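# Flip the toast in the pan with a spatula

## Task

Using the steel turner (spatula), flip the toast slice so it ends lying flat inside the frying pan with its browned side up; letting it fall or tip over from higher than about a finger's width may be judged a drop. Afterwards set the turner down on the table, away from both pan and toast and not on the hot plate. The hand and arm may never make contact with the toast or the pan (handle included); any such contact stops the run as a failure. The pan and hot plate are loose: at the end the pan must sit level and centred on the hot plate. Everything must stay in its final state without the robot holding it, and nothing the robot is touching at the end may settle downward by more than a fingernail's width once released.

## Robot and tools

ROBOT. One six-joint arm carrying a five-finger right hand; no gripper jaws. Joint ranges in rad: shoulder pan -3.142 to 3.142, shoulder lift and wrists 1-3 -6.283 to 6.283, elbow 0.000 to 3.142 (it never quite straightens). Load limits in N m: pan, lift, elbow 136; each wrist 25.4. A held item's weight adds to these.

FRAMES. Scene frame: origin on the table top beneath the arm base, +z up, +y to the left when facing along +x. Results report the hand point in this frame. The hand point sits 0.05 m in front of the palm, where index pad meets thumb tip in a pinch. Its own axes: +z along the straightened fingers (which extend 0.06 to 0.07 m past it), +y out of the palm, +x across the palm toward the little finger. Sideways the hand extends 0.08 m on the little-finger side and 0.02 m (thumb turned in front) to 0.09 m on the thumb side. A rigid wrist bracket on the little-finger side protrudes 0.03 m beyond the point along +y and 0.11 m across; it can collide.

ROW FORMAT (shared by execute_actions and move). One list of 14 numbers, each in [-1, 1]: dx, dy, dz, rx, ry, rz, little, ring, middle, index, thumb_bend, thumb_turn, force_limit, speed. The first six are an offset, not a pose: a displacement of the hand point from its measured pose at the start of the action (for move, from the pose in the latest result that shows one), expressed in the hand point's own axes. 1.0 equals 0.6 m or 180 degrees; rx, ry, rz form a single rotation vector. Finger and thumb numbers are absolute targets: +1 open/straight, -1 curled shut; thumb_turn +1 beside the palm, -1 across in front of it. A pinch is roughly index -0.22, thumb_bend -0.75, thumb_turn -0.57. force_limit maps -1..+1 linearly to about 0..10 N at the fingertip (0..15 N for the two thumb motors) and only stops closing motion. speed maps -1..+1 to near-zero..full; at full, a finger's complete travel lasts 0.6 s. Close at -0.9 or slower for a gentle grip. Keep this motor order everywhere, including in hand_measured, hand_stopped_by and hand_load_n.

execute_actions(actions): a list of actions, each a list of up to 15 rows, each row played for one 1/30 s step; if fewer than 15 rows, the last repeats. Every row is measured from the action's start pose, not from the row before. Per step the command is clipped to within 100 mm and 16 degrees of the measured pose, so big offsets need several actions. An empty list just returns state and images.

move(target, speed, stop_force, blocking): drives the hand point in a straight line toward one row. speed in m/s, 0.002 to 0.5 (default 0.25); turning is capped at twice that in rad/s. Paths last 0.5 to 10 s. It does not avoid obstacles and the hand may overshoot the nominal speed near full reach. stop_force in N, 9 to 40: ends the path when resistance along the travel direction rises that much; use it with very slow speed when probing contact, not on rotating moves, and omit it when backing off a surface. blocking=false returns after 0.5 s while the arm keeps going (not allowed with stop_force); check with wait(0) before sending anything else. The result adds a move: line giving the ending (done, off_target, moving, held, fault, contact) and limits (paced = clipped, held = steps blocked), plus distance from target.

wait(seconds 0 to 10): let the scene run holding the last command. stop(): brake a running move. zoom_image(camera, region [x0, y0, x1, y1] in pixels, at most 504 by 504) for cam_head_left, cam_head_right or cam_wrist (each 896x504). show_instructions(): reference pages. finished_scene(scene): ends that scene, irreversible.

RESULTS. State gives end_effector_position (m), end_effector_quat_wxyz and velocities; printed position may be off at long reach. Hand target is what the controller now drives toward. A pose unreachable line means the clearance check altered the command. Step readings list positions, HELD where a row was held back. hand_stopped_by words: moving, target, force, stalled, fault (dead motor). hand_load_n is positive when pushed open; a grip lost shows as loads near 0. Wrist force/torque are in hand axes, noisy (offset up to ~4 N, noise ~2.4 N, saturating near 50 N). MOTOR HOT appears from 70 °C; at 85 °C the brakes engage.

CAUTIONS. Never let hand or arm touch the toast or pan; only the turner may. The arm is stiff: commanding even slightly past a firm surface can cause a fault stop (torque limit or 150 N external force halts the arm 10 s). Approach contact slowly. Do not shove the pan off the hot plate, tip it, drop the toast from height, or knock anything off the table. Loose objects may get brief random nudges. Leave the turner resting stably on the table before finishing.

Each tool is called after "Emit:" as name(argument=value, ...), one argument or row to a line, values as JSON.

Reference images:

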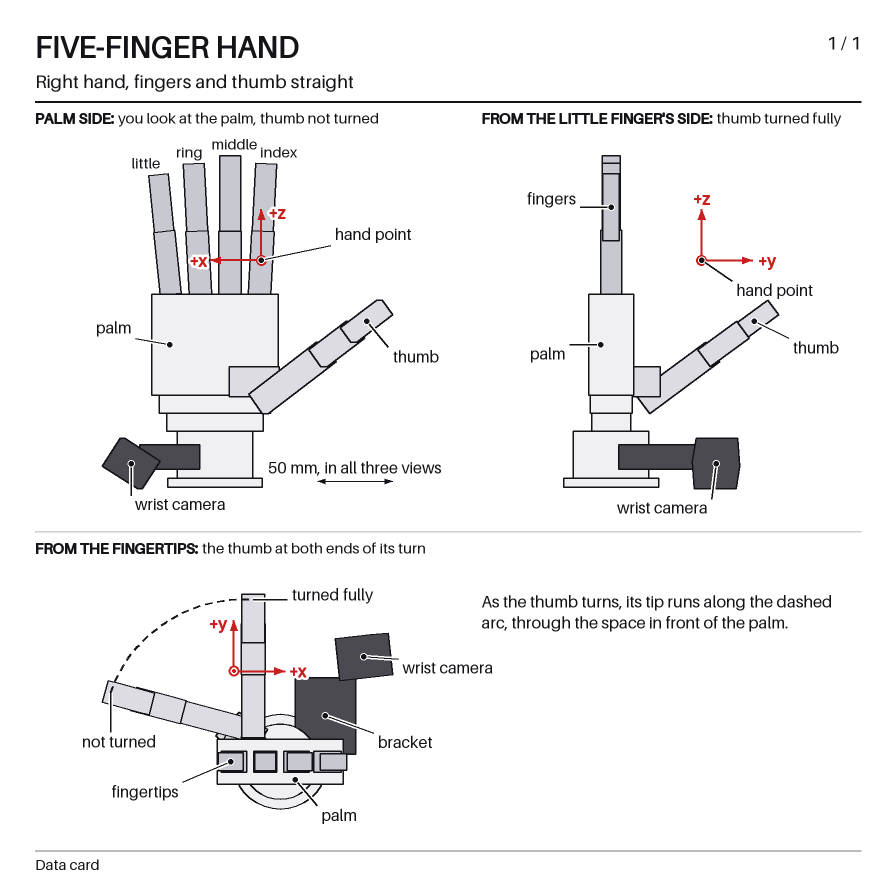

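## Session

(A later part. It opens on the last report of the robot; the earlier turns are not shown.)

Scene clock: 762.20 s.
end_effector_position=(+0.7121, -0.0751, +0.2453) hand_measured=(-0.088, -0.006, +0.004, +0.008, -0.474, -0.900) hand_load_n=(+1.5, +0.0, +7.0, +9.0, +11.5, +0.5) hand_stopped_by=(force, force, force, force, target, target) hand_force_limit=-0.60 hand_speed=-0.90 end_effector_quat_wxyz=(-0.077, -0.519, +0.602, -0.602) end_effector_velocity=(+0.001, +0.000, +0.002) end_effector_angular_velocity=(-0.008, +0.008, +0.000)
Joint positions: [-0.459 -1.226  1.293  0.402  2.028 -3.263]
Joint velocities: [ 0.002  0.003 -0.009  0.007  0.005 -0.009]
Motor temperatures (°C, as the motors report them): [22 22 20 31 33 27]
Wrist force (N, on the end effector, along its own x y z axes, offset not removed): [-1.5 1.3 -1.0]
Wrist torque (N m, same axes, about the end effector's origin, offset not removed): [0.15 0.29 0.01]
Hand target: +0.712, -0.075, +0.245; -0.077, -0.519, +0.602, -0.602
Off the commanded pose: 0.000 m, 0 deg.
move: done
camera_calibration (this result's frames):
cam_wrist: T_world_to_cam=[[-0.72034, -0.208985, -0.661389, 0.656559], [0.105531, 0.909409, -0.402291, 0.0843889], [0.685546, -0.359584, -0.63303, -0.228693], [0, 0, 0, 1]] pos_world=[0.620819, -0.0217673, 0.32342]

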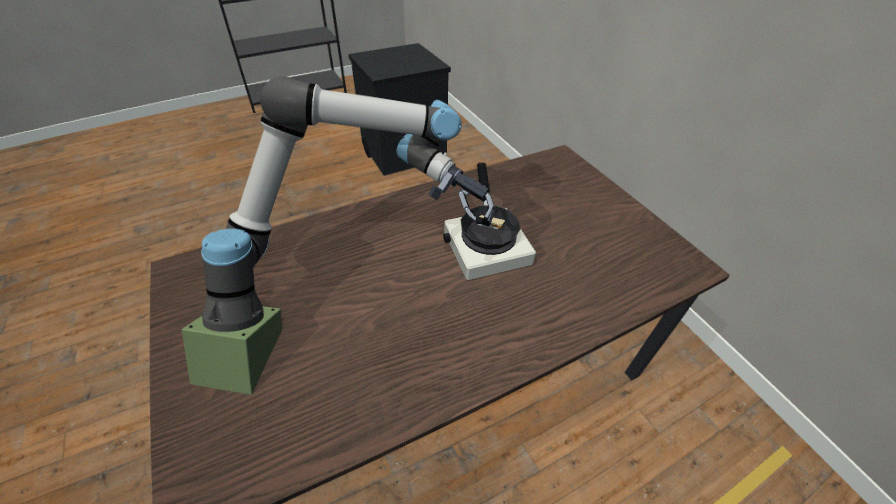

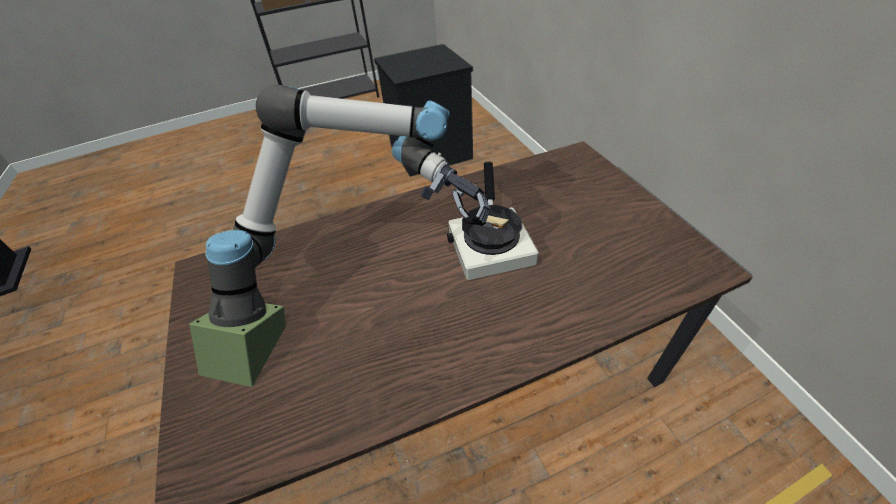

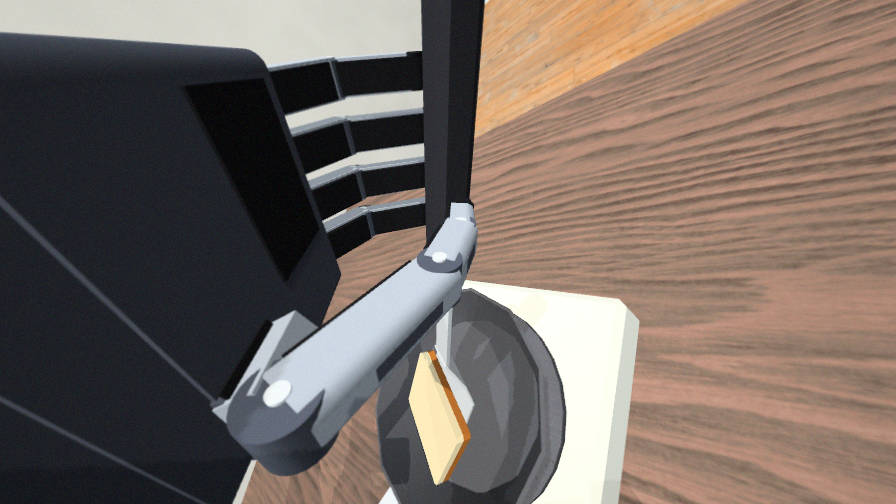

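Emit:
move(
  target=[0.0776,0.00625,-0.00005,0,0,0,-0.45,-0.4,-0.4,-0.4,-0.48,-0.9,-0.6,-0.9],
  speed=0.03,
)

Emit:
zoom_image(
  camera="cam_wrist",
  region=[370, 330, 530, 504],
)

Emit:
zoom_image(
  camera="cam_head_right",
  region=[450, 180, 550, 270],
)

Scene clock: 783.33 s.
end_effector_position=(+0.6886, -0.1008, +0.2762) hand_measured=(-0.088, -0.006, +0.004, +0.008, -0.474, -0.900) hand_load_n=(+1.5, +0.0, +7.0, +9.0, +11.5, +0.5) hand_stopped_by=(force, force, force, force, target, target) hand_force_limit=-0.60 hand_speed=-0.90 end_effector_quat_wxyz=(-0.077, -0.519, +0.602, -0.602) end_effector_velocity=(-0.001, -0.000, +0.001) end_effector_angular_velocity=(+0.001, -0.000, +0.000)
Joint positions: [-0.548 -1.298  1.359  0.39   1.948 -3.306]
Joint velocities: [-0.003 -0.003  0.003  0.    -0.003 -0.001]
Motor temperatures (°C, as the motors report them): [22 22 20 31 33 27]
Wrist force (N, on the end effector, along its own x y z axes, offset not removed): [1.9 2.4 -1.0]
Wrist torque (N m, same axes, about the end effector's origin, offset not removed): [0.32 -0.45 0.36]
Hand target: +0.689, -0.101, +0.276; -0.077, -0.519, +0.602, -0.602
Off the commanded pose: 0.000 m, 0 deg.
move: done
camera_calibration (this result's frames):
cam_wrist: T_world_to_cam=[[-0.720365, -0.209032, -0.661347, 0.654631], [0.105527, 0.909374, -0.402371, 0.122665], [0.68552, -0.359644, -0.633023, -0.202237], [0, 0, 0, 1]] pos_world=[0.597266, -0.0474426, 0.354274]

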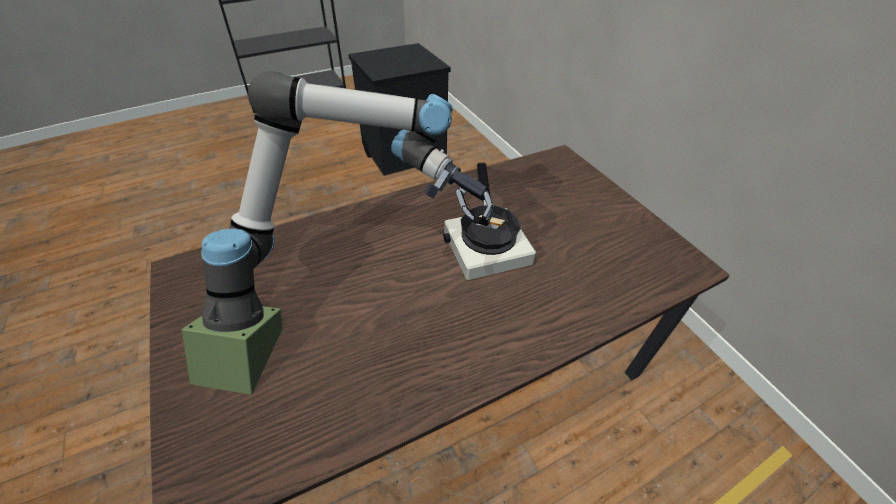

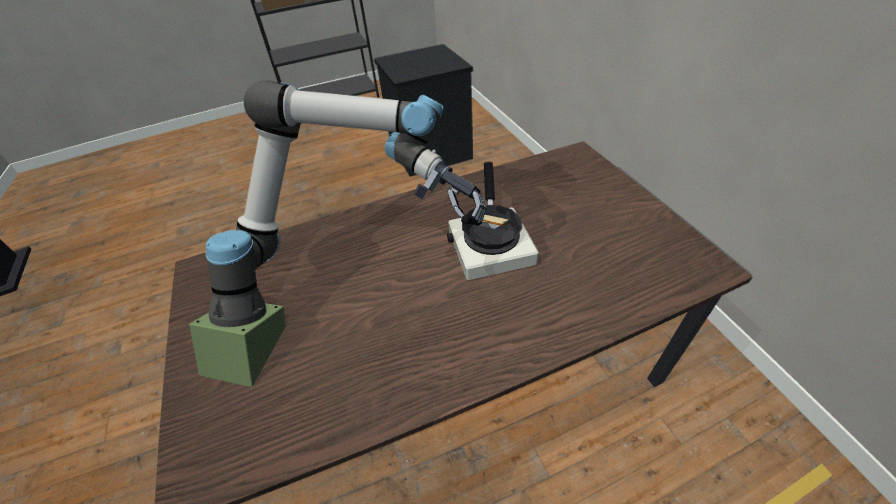

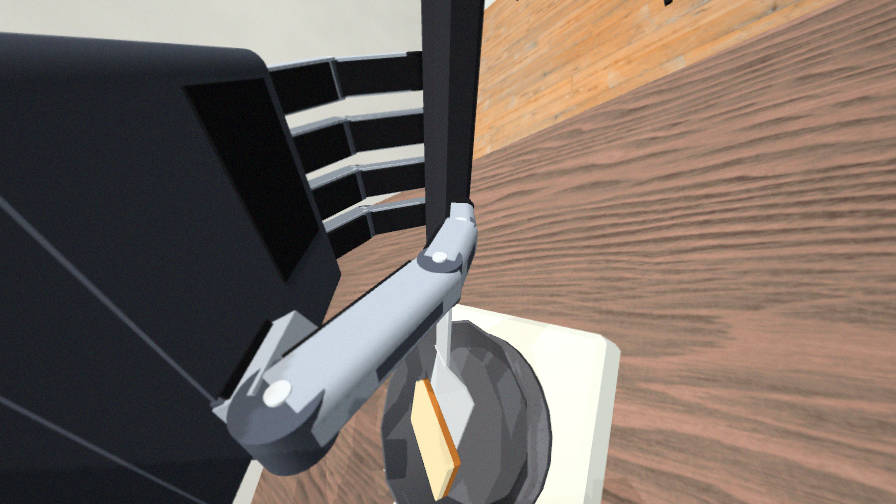

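Region (370, 330, 530, 504) of cam_wrist's 896x504 image, scaled by 2.897, with more detail than that image has; it fills the left 463 columns of this view, and the rest is white.

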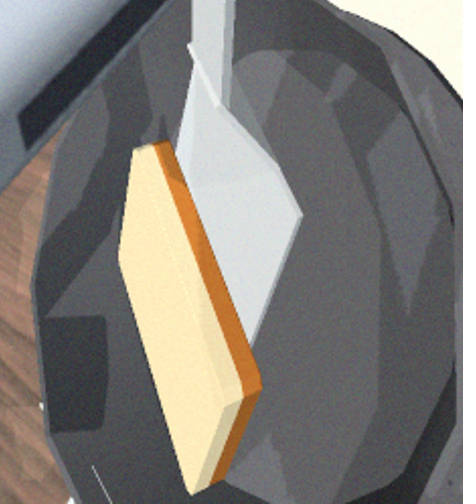

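Region (450, 180, 550, 270) of cam_head_right's 896x504 image, scaled by 5.040, with more detail than that image has; it fills the top 454 rows of this view, and the rest is white.

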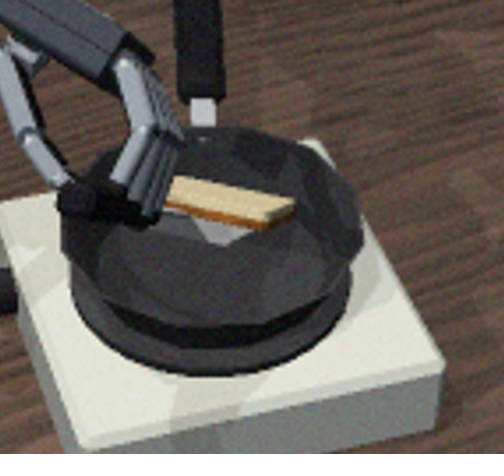

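Emit:
move(
  target=[-0.0006,-0.03642,-0.0136,0,0,0,-0.45,-0.4,-0.4,-0.4,-0.48,-0.9,-0.6,-0.9],
  speed=0.02,
)

Emit:
zoom_image(
  camera="cam_wrist",
  region=[370, 330, 530, 504],
)

Emit:
zoom_image(
  camera="cam_head_right",
  region=[450, 180, 550, 270],
)

Scene clock: 791.50 s.
end_effector_position=(+0.7000, -0.0883, +0.2921) hand_measured=(-0.088, -0.006, +0.004, +0.008, -0.474, -0.900) hand_load_n=(+1.5, +0.0, +7.0, +9.0, +11.5, +0.5) hand_stopped_by=(force, force, force, force, target, target) hand_force_limit=-0.60 hand_speed=-0.90 end_effector_quat_wxyz=(-0.077, -0.519, +0.602, -0.602) end_effector_velocity=(+0.001, +0.001, +0.000) end_effector_angular_velocity=(-0.000, +0.003, +0.000)
Joint positions: [-0.534 -1.286  1.287  0.452  1.961 -3.299]
Joint velocities: [ 0.001  0.002 -0.005  0.005  0.    -0.001]
Motor temperatures (°C, as the motors report them): [22 22 20 31 33 27]
Wrist force (N, on the end effector, along its own x y z axes, offset not removed): [-0.3 1.3 -0.6]
Wrist torque (N m, same axes, about the end effector's origin, offset not removed): [0.15 -0.02 0.15]
Hand target: +0.700, -0.088, +0.292; -0.077, -0.519, +0.602, -0.602
Off the commanded pose: 0.000 m, 0 deg.
move: done
camera_calibration (this result's frames):
cam_wrist: T_world_to_cam=[[-0.72035, -0.209044, -0.661359, 0.675934], [0.105514, 0.909378, -0.402365, 0.116547], [0.685538, -0.359627, -0.633014, -0.1955], [0, 0, 0, 1]] pos_world=[0.608634, -0.0349924, 0.370176]

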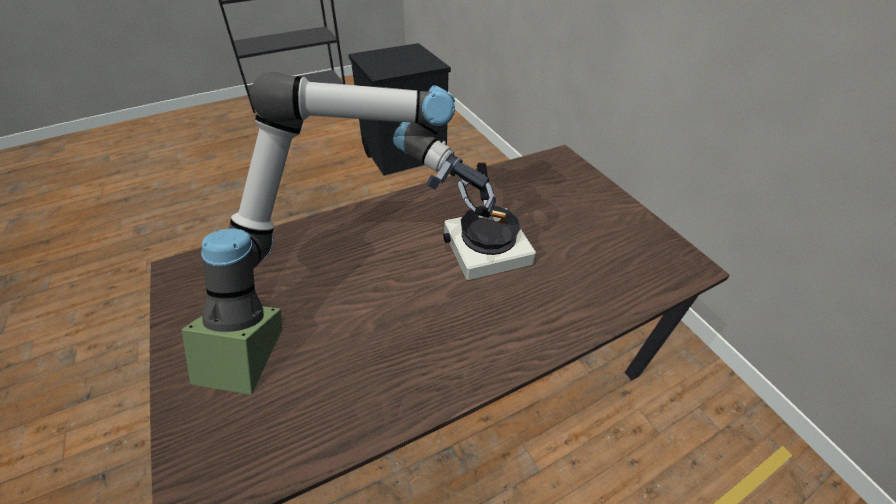

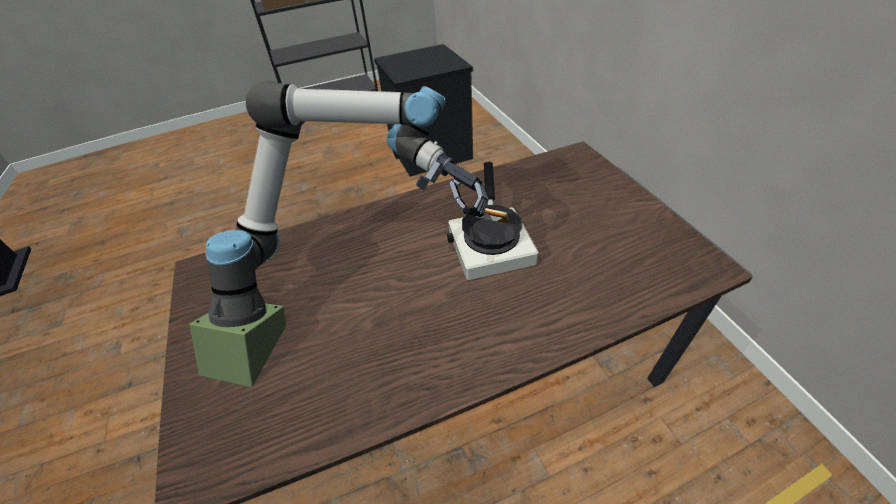

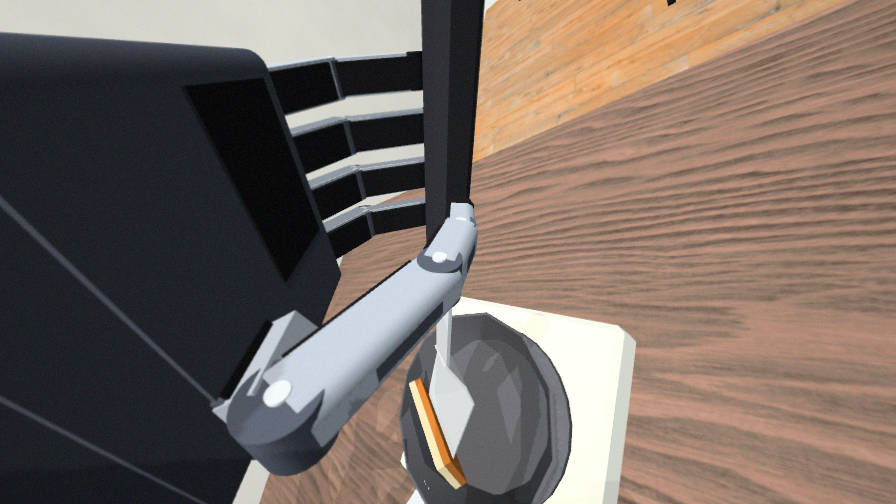

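Region (370, 330, 530, 504) of cam_wrist's 896x504 image, scaled by 2.897, with more detail than that image has; it fills the left 463 columns of this view, and the rest is white.

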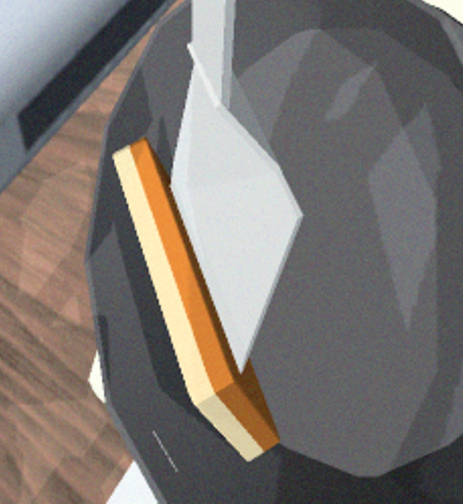

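Region (450, 180, 550, 270) of cam_head_right's 896x504 image, scaled by 5.040, with more detail than that image has; it fills the top 454 rows of this view, and the rest is white.

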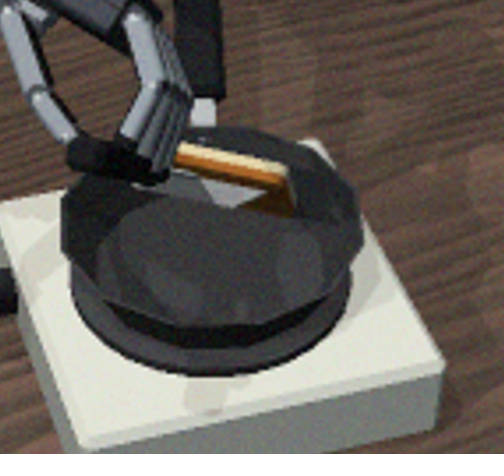

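Emit:
move(
  target=[-0.01028,-0.019,-0.00678,0,0,0,-0.45,-0.4,-0.4,-0.4,-0.48,-0.9,-0.6,-0.9],
  speed=0.012,
)

Emit:
zoom_image(
  camera="cam_wrist",
  region=[370, 330, 530, 504],
)

Emit:
zoom_image(
  camera="cam_head_right",
  region=[450, 180, 550, 270],
)

Scene clock: 795.23 s.
end_effector_position=(+0.7086, -0.0789, +0.2960) hand_measured=(-0.088, -0.006, +0.004, +0.008, -0.474, -0.900) hand_load_n=(+1.5, +0.0, +7.0, +9.0, +11.5, +0.5) hand_stopped_by=(force, force, force, force, target, target) hand_force_limit=-0.60 hand_speed=-0.90 end_effector_quat_wxyz=(-0.077, -0.519, +0.602, -0.602) end_effector_velocity=(+0.001, +0.001, +0.001) end_effector_angular_velocity=(+0.000, -0.001, -0.000)
Joint positions: [-0.515 -1.269  1.241  0.485  1.977 -3.29 ]
Joint velocities: [ 0.002  0.003 -0.007  0.005  0.002  0.002]
Motor temperatures (°C, as the motors report them): [22 22 20 31 33 27]
Wrist force (N, on the end effector, along its own x y z axes, offset not removed): [0.4 2.6 -1.8]
Wrist torque (N m, same axes, about the end effector's origin, offset not removed): [0.45 -0.13 0.36]
Hand target: +0.709, -0.079, +0.296; -0.077, -0.519, +0.602, -0.602
Off the commanded pose: 0.000 m, 0 deg.
move: done
camera_calibration (this result's frames):
cam_wrist: T_world_to_cam=[[-0.720332, -0.209057, -0.661375, 0.68674], [0.105498, 0.909385, -0.402354, 0.108652], [0.68556, -0.359602, -0.633004, -0.195537], [0, 0, 0, 1]] pos_world=[0.61727, -0.0255537, 0.374133]

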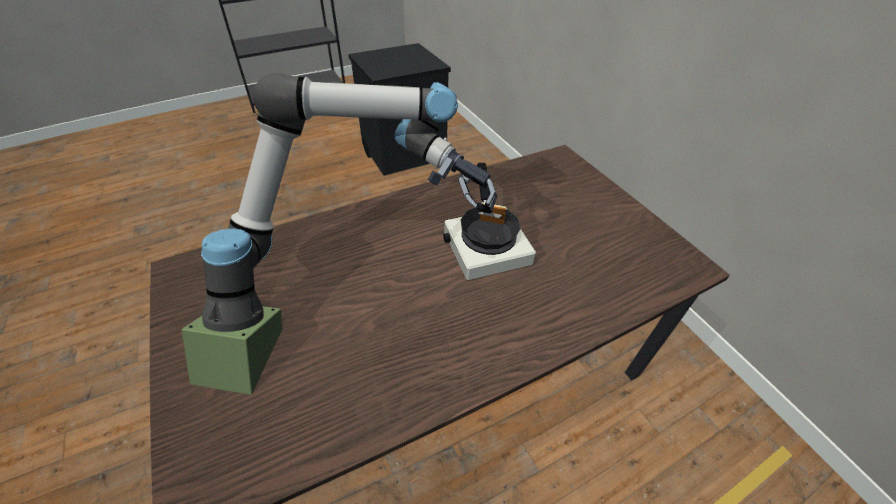

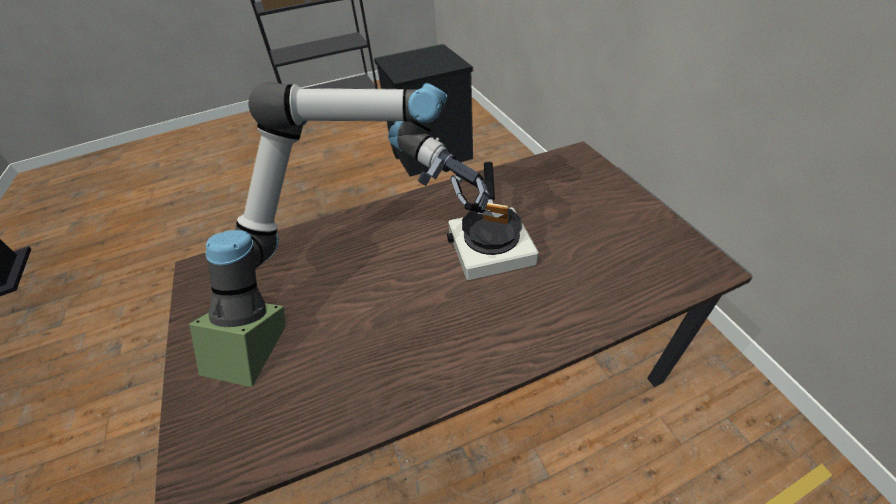

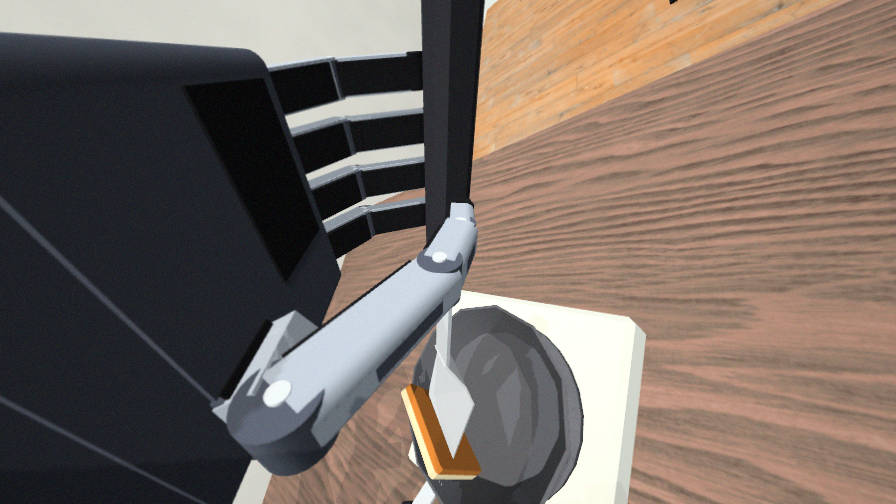

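Region (370, 330, 530, 504) of cam_wrist's 896x504 image, scaled by 2.897, with more detail than that image has; it fills the left 463 columns of this view, and the rest is white.

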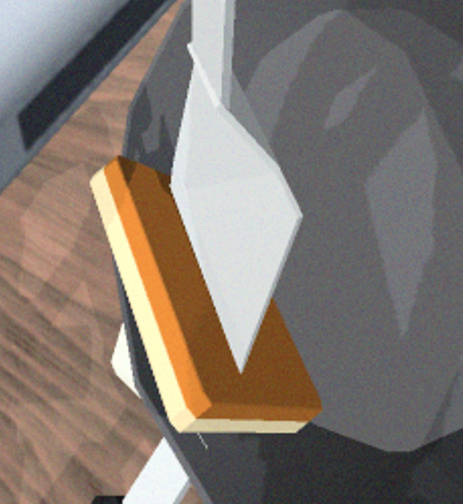

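Region (450, 180, 550, 270) of cam_head_right's 896x504 image, scaled by 5.040, with more detail than that image has; it fills the top 454 rows of this view, and the rest is white.

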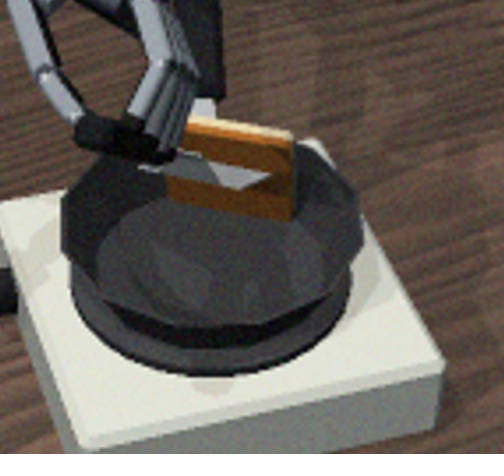

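Emit:
move(
  target=[-0.00696,-0.00678,-0.00232,0,0,0,-0.45,-0.4,-0.4,-0.4,-0.48,-0.9,-0.6,-0.9],
  speed=0.006,
)

Emit:
zoom_image(
  camera="cam_wrist",
  region=[370, 330, 530, 504],
)

Emit:
zoom_image(
  camera="cam_head_right",
  region=[450, 180, 550, 270],
)

Scene clock: 798.70 s.
end_effector_position=(+0.7126, -0.0746, +0.2960) hand_measured=(-0.088, -0.006, +0.004, +0.008, -0.474, -0.900) hand_load_n=(+1.5, +0.0, +7.0, +9.0, +11.5, +0.5) hand_stopped_by=(force, force, force, force, target, target) hand_force_limit=-0.60 hand_speed=-0.90 end_effector_quat_wxyz=(-0.077, -0.519, +0.602, -0.602) end_effector_velocity=(+0.001, +0.001, -0.001) end_effector_angular_velocity=(+0.002, -0.000, +0.001)
Joint positions: [-0.505 -1.26   1.222  0.496  1.986 -3.286]
Joint velocities: [ 0.003  0.002 -0.003  0.003  0.001  0.003]
Motor temperatures (°C, as the motors report them): [22 22 20 31 33 27]
Wrist force (N, on the end effector, along its own x y z axes, offset not removed): [0.6 2.9 -2.4]
Wrist torque (N m, same axes, about the end effector's origin, offset not removed): [0.50 0.01 0.29]
Hand target: +0.713, -0.074, +0.296; -0.077, -0.519, +0.602, -0.602
Off the commanded pose: 0.000 m, 0 deg.
move: done
camera_calibration (this result's frames):
cam_wrist: T_world_to_cam=[[-0.720324, -0.20906, -0.661382, 0.690516], [0.105491, 0.909389, -0.402346, 0.104276], [0.685569, -0.35959, -0.633001, -0.196708], [0, 0, 0, 1]] pos_world=[0.621253, -0.0212026, 0.374134]

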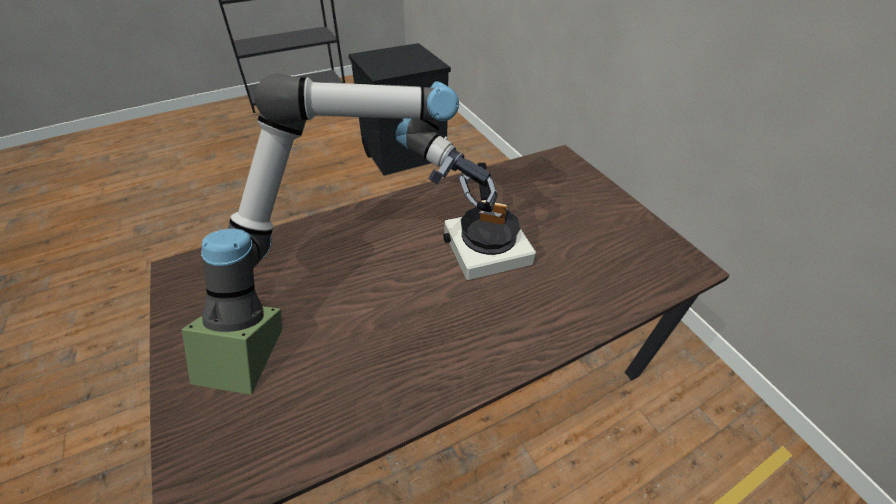

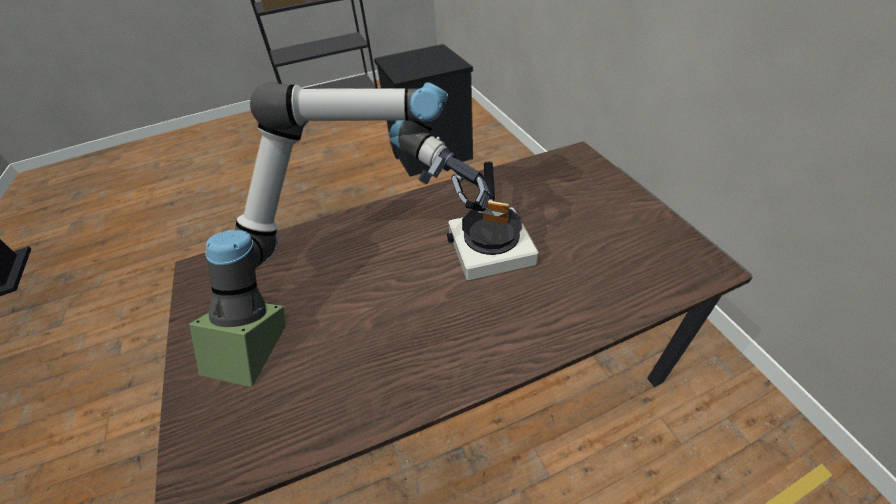

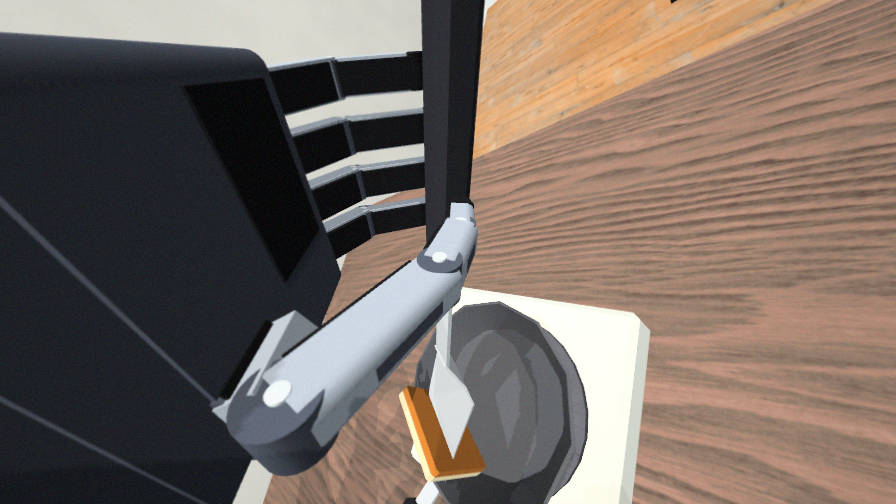

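Region (370, 330, 530, 504) of cam_wrist's 896x504 image, scaled by 2.897, with more detail than that image has; it fills the left 463 columns of this view, and the rest is white.

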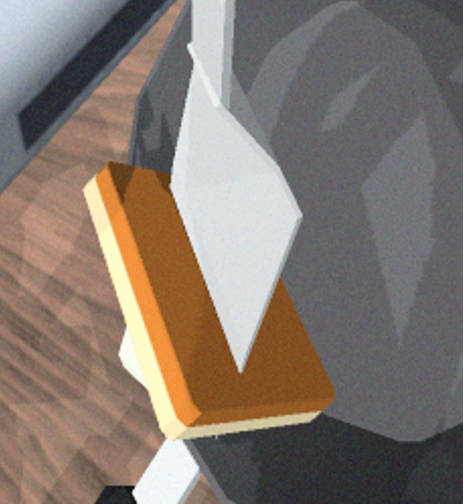

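Region (450, 180, 550, 270) of cam_head_right's 896x504 image, scaled by 5.040, with more detail than that image has; it fills the top 454 rows of this view, and the rest is white.

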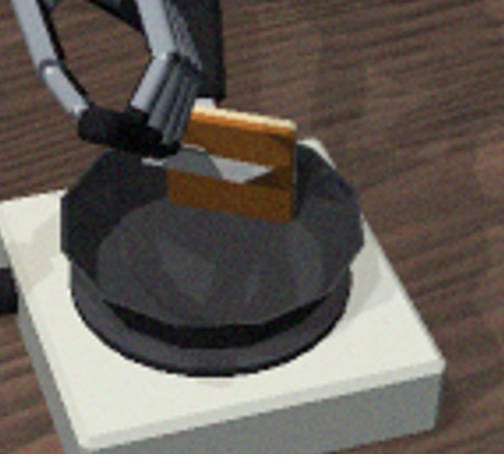

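Emit:
move(
  target=[-0.00406,-0.00396,-0.00135,0,0,0,-0.45,-0.4,-0.4,-0.4,-0.48,-0.9,-0.6,-0.9],
  speed=0.005,
)

Emit:
zoom_image(
  camera="cam_wrist",
  region=[370, 330, 530, 504],
)

Emit:
zoom_image(
  camera="cam_head_right",
  region=[450, 180, 550, 270],
)

Scene clock: 803.33 s.
end_effector_position=(+0.7149, -0.0720, +0.2960) hand_measured=(-0.088, -0.006, +0.004, +0.008, -0.474, -0.900) hand_load_n=(+1.5, +0.0, +7.0, +9.0, +11.5, +0.5) hand_stopped_by=(force, force, force, force, target, target) hand_force_limit=-0.60 hand_speed=-0.90 end_effector_quat_wxyz=(-0.077, -0.519, +0.602, -0.602) end_effector_velocity=(+0.001, +0.001, +0.000) end_effector_angular_velocity=(-0.001, -0.000, +0.000)
Joint positions: [-0.5   -1.255  1.211  0.503  1.991 -3.283]
Joint velocities: [ 0.001  0.001 -0.003  0.001  0.002  0.   ]
Motor temperatures (°C, as the motors report them): [22 22 20 31 33 27]
Wrist force (N, on the end effector, along its own x y z axes, offset not removed): [-0.3 3.3 -0.6]
Wrist torque (N m, same axes, about the end effector's origin, offset not removed): [0.48 -0.02 0.27]
Hand target: +0.715, -0.072, +0.296; -0.077, -0.519, +0.602, -0.602
Off the commanded pose: 0.000 m, 0 deg.
move: done
camera_calibration (this result's frames):
cam_wrist: T_world_to_cam=[[-0.720319, -0.209065, -0.661387, 0.692706], [0.105484, 0.909392, -0.402342, 0.101743], [0.685576, -0.35958, -0.632999, -0.19739], [0, 0, 0, 1]] pos_world=[0.623563, -0.0186819, 0.374135]

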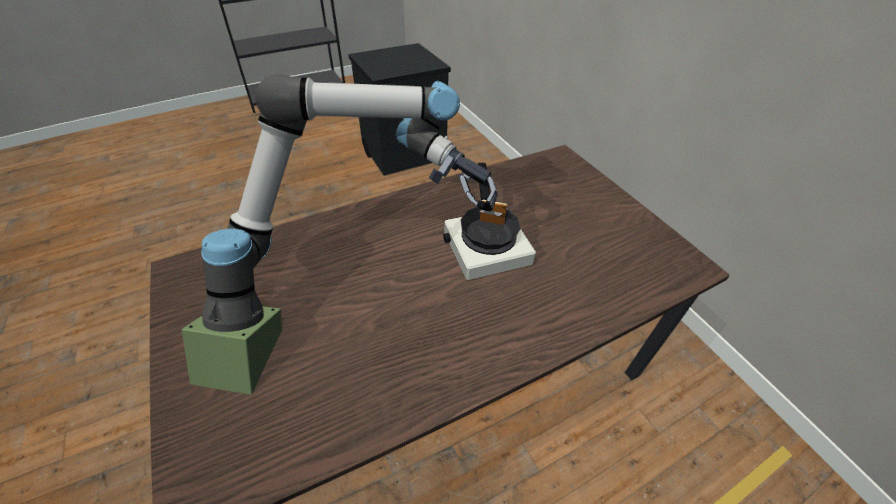

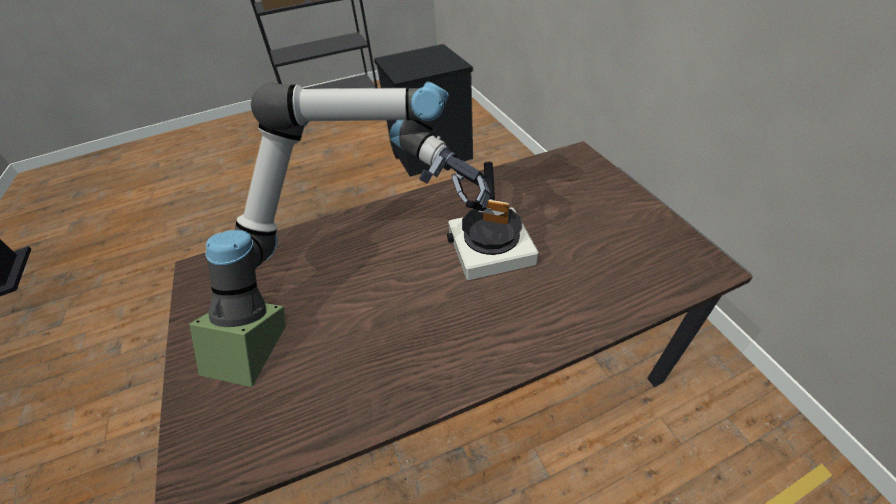

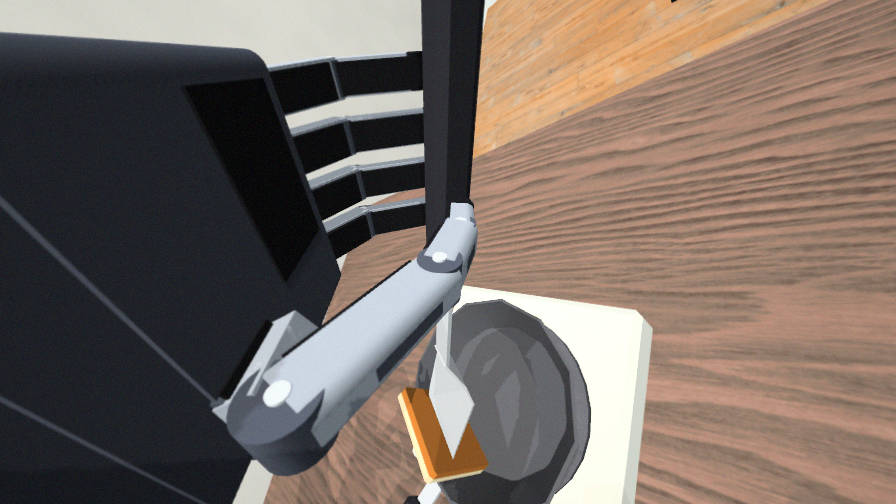

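Region (370, 330, 530, 504) of cam_wrist's 896x504 image, scaled by 2.897, with more detail than that image has; it fills the left 463 columns of this view, and the rest is white.

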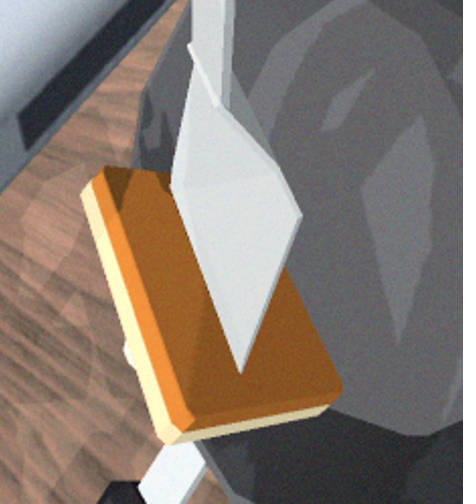

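Region (450, 180, 550, 270) of cam_head_right's 896x504 image, scaled by 5.040, with more detail than that image has; it fills the top 454 rows of this view, and the rest is white.

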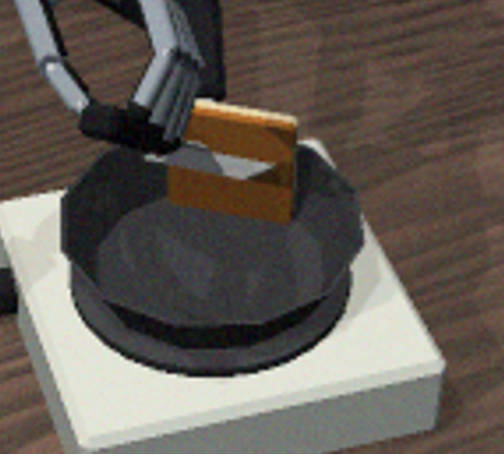

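Emit:
move(
  target=[-0.04419,0.03976,0.01623,0,0,0,-0.45,-0.4,-0.4,-0.4,-0.48,-0.9,-0.6,-0.9],
  speed=0.025,
)

Emit:
zoom_image(
  camera="cam_wrist",
  region=[340, 330, 514, 504],
)

Emit:
zoom_image(
  camera="cam_head_right",
  region=[450, 180, 550, 270],
)

Scene clock: 810.57 s.
end_effector_position=(+0.7149, -0.0720, +0.2592) hand_measured=(-0.088, -0.006, +0.004, +0.008, -0.474, -0.900) hand_load_n=(+1.5, +0.0, +7.0, +9.0, +11.0, +0.5) hand_stopped_by=(force, force, force, force, target, target) hand_force_limit=-0.60 hand_speed=-0.90 end_effector_quat_wxyz=(-0.077, -0.519, +0.602, -0.602) end_effector_velocity=(+0.000, +0.000, -0.002) end_effector_angular_velocity=(-0.000, +0.000, +0.001)
Joint positions: [-0.465 -1.231  1.263  0.435  2.022 -3.266]
Joint velocities: [ 0.002  0.002  0.003 -0.005  0.002  0.   ]
Motor temperatures (°C, as the motors report them): [22 22 20 31 33 27]
Wrist force (N, on the end effector, along its own x y z axes, offset not removed): [0.6 2.0 -1.4]
Wrist torque (N m, same axes, about the end effector's origin, offset not removed): [0.37 -0.09 0.33]
Hand target: +0.715, -0.072, +0.259; -0.077, -0.519, +0.602, -0.602
Off the commanded pose: 0.000 m, 0 deg.
move: done
camera_calibration (this result's frames):
cam_wrist: T_world_to_cam=[[-0.720318, -0.209034, -0.661398, 0.668409], [0.105493, 0.909407, -0.402307, 0.0869316], [0.685575, -0.359562, -0.63301, -0.22071], [0, 0, 0, 1]] pos_world=[0.62361, -0.0186953, 0.337346]

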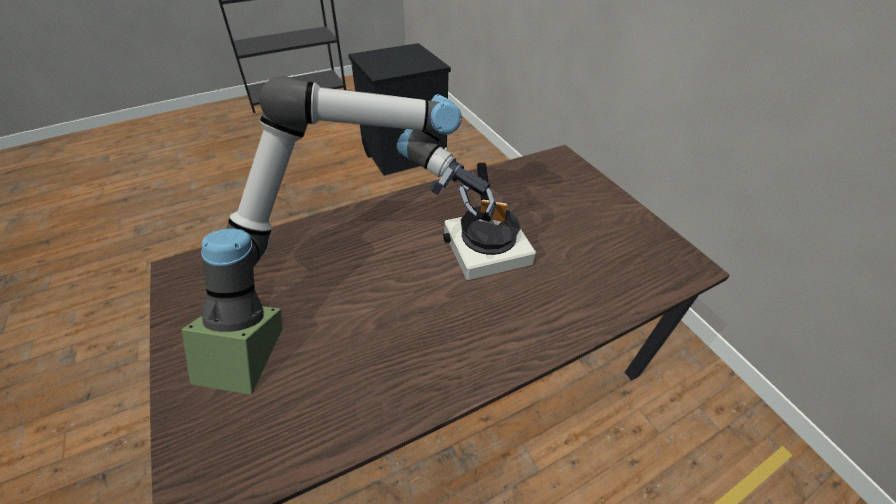

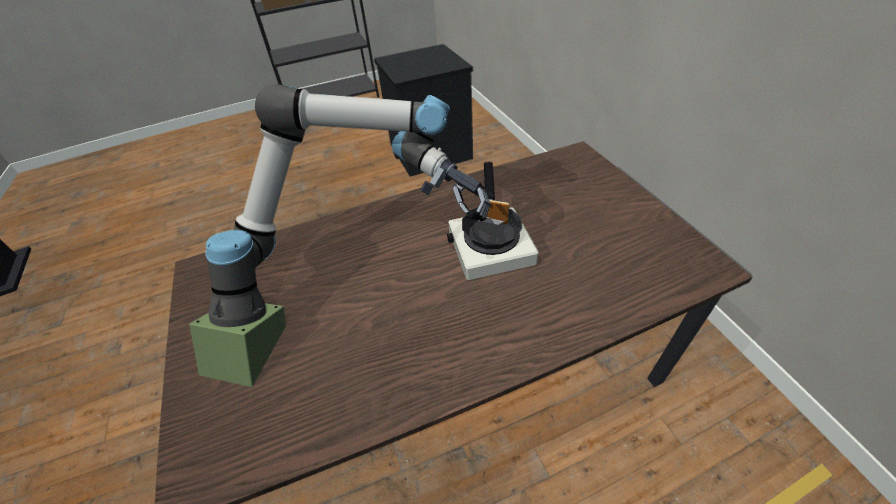

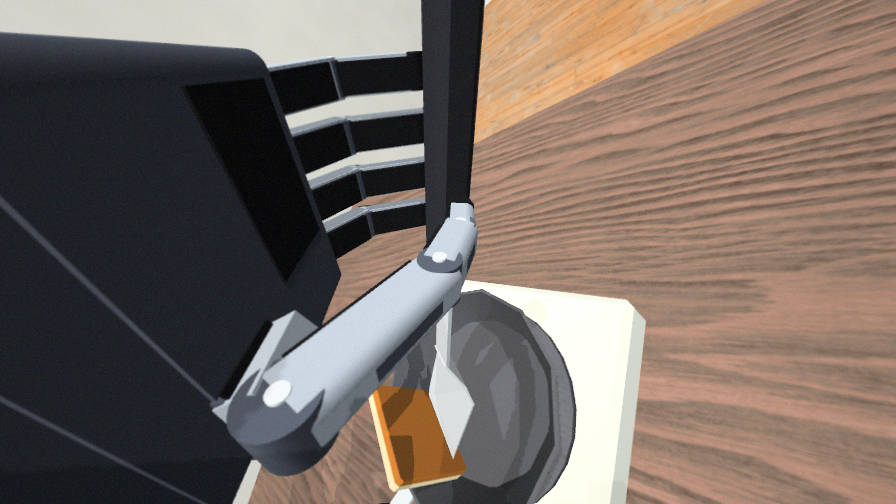

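Region (340, 330, 514, 504) of cam_wrist's 896x504 image, scaled by 2.897, with more detail than that image has.

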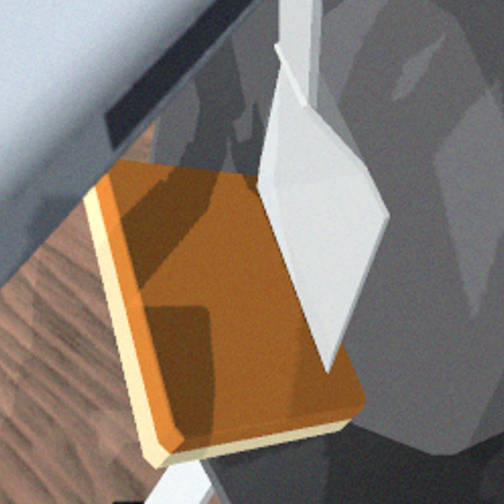

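Region (450, 180, 550, 270) of cam_head_right's 896x504 image, scaled by 5.040, with more detail than that image has; it fills the top 454 rows of this view, and the rest is white.

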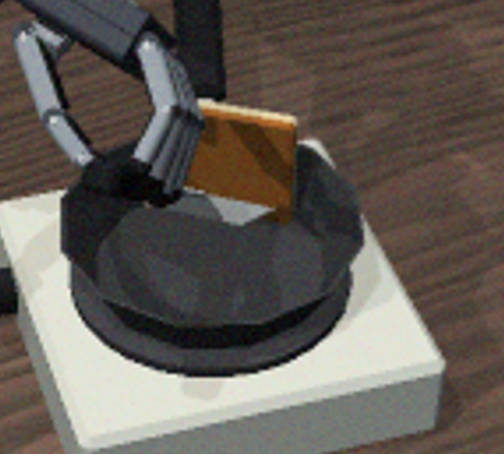

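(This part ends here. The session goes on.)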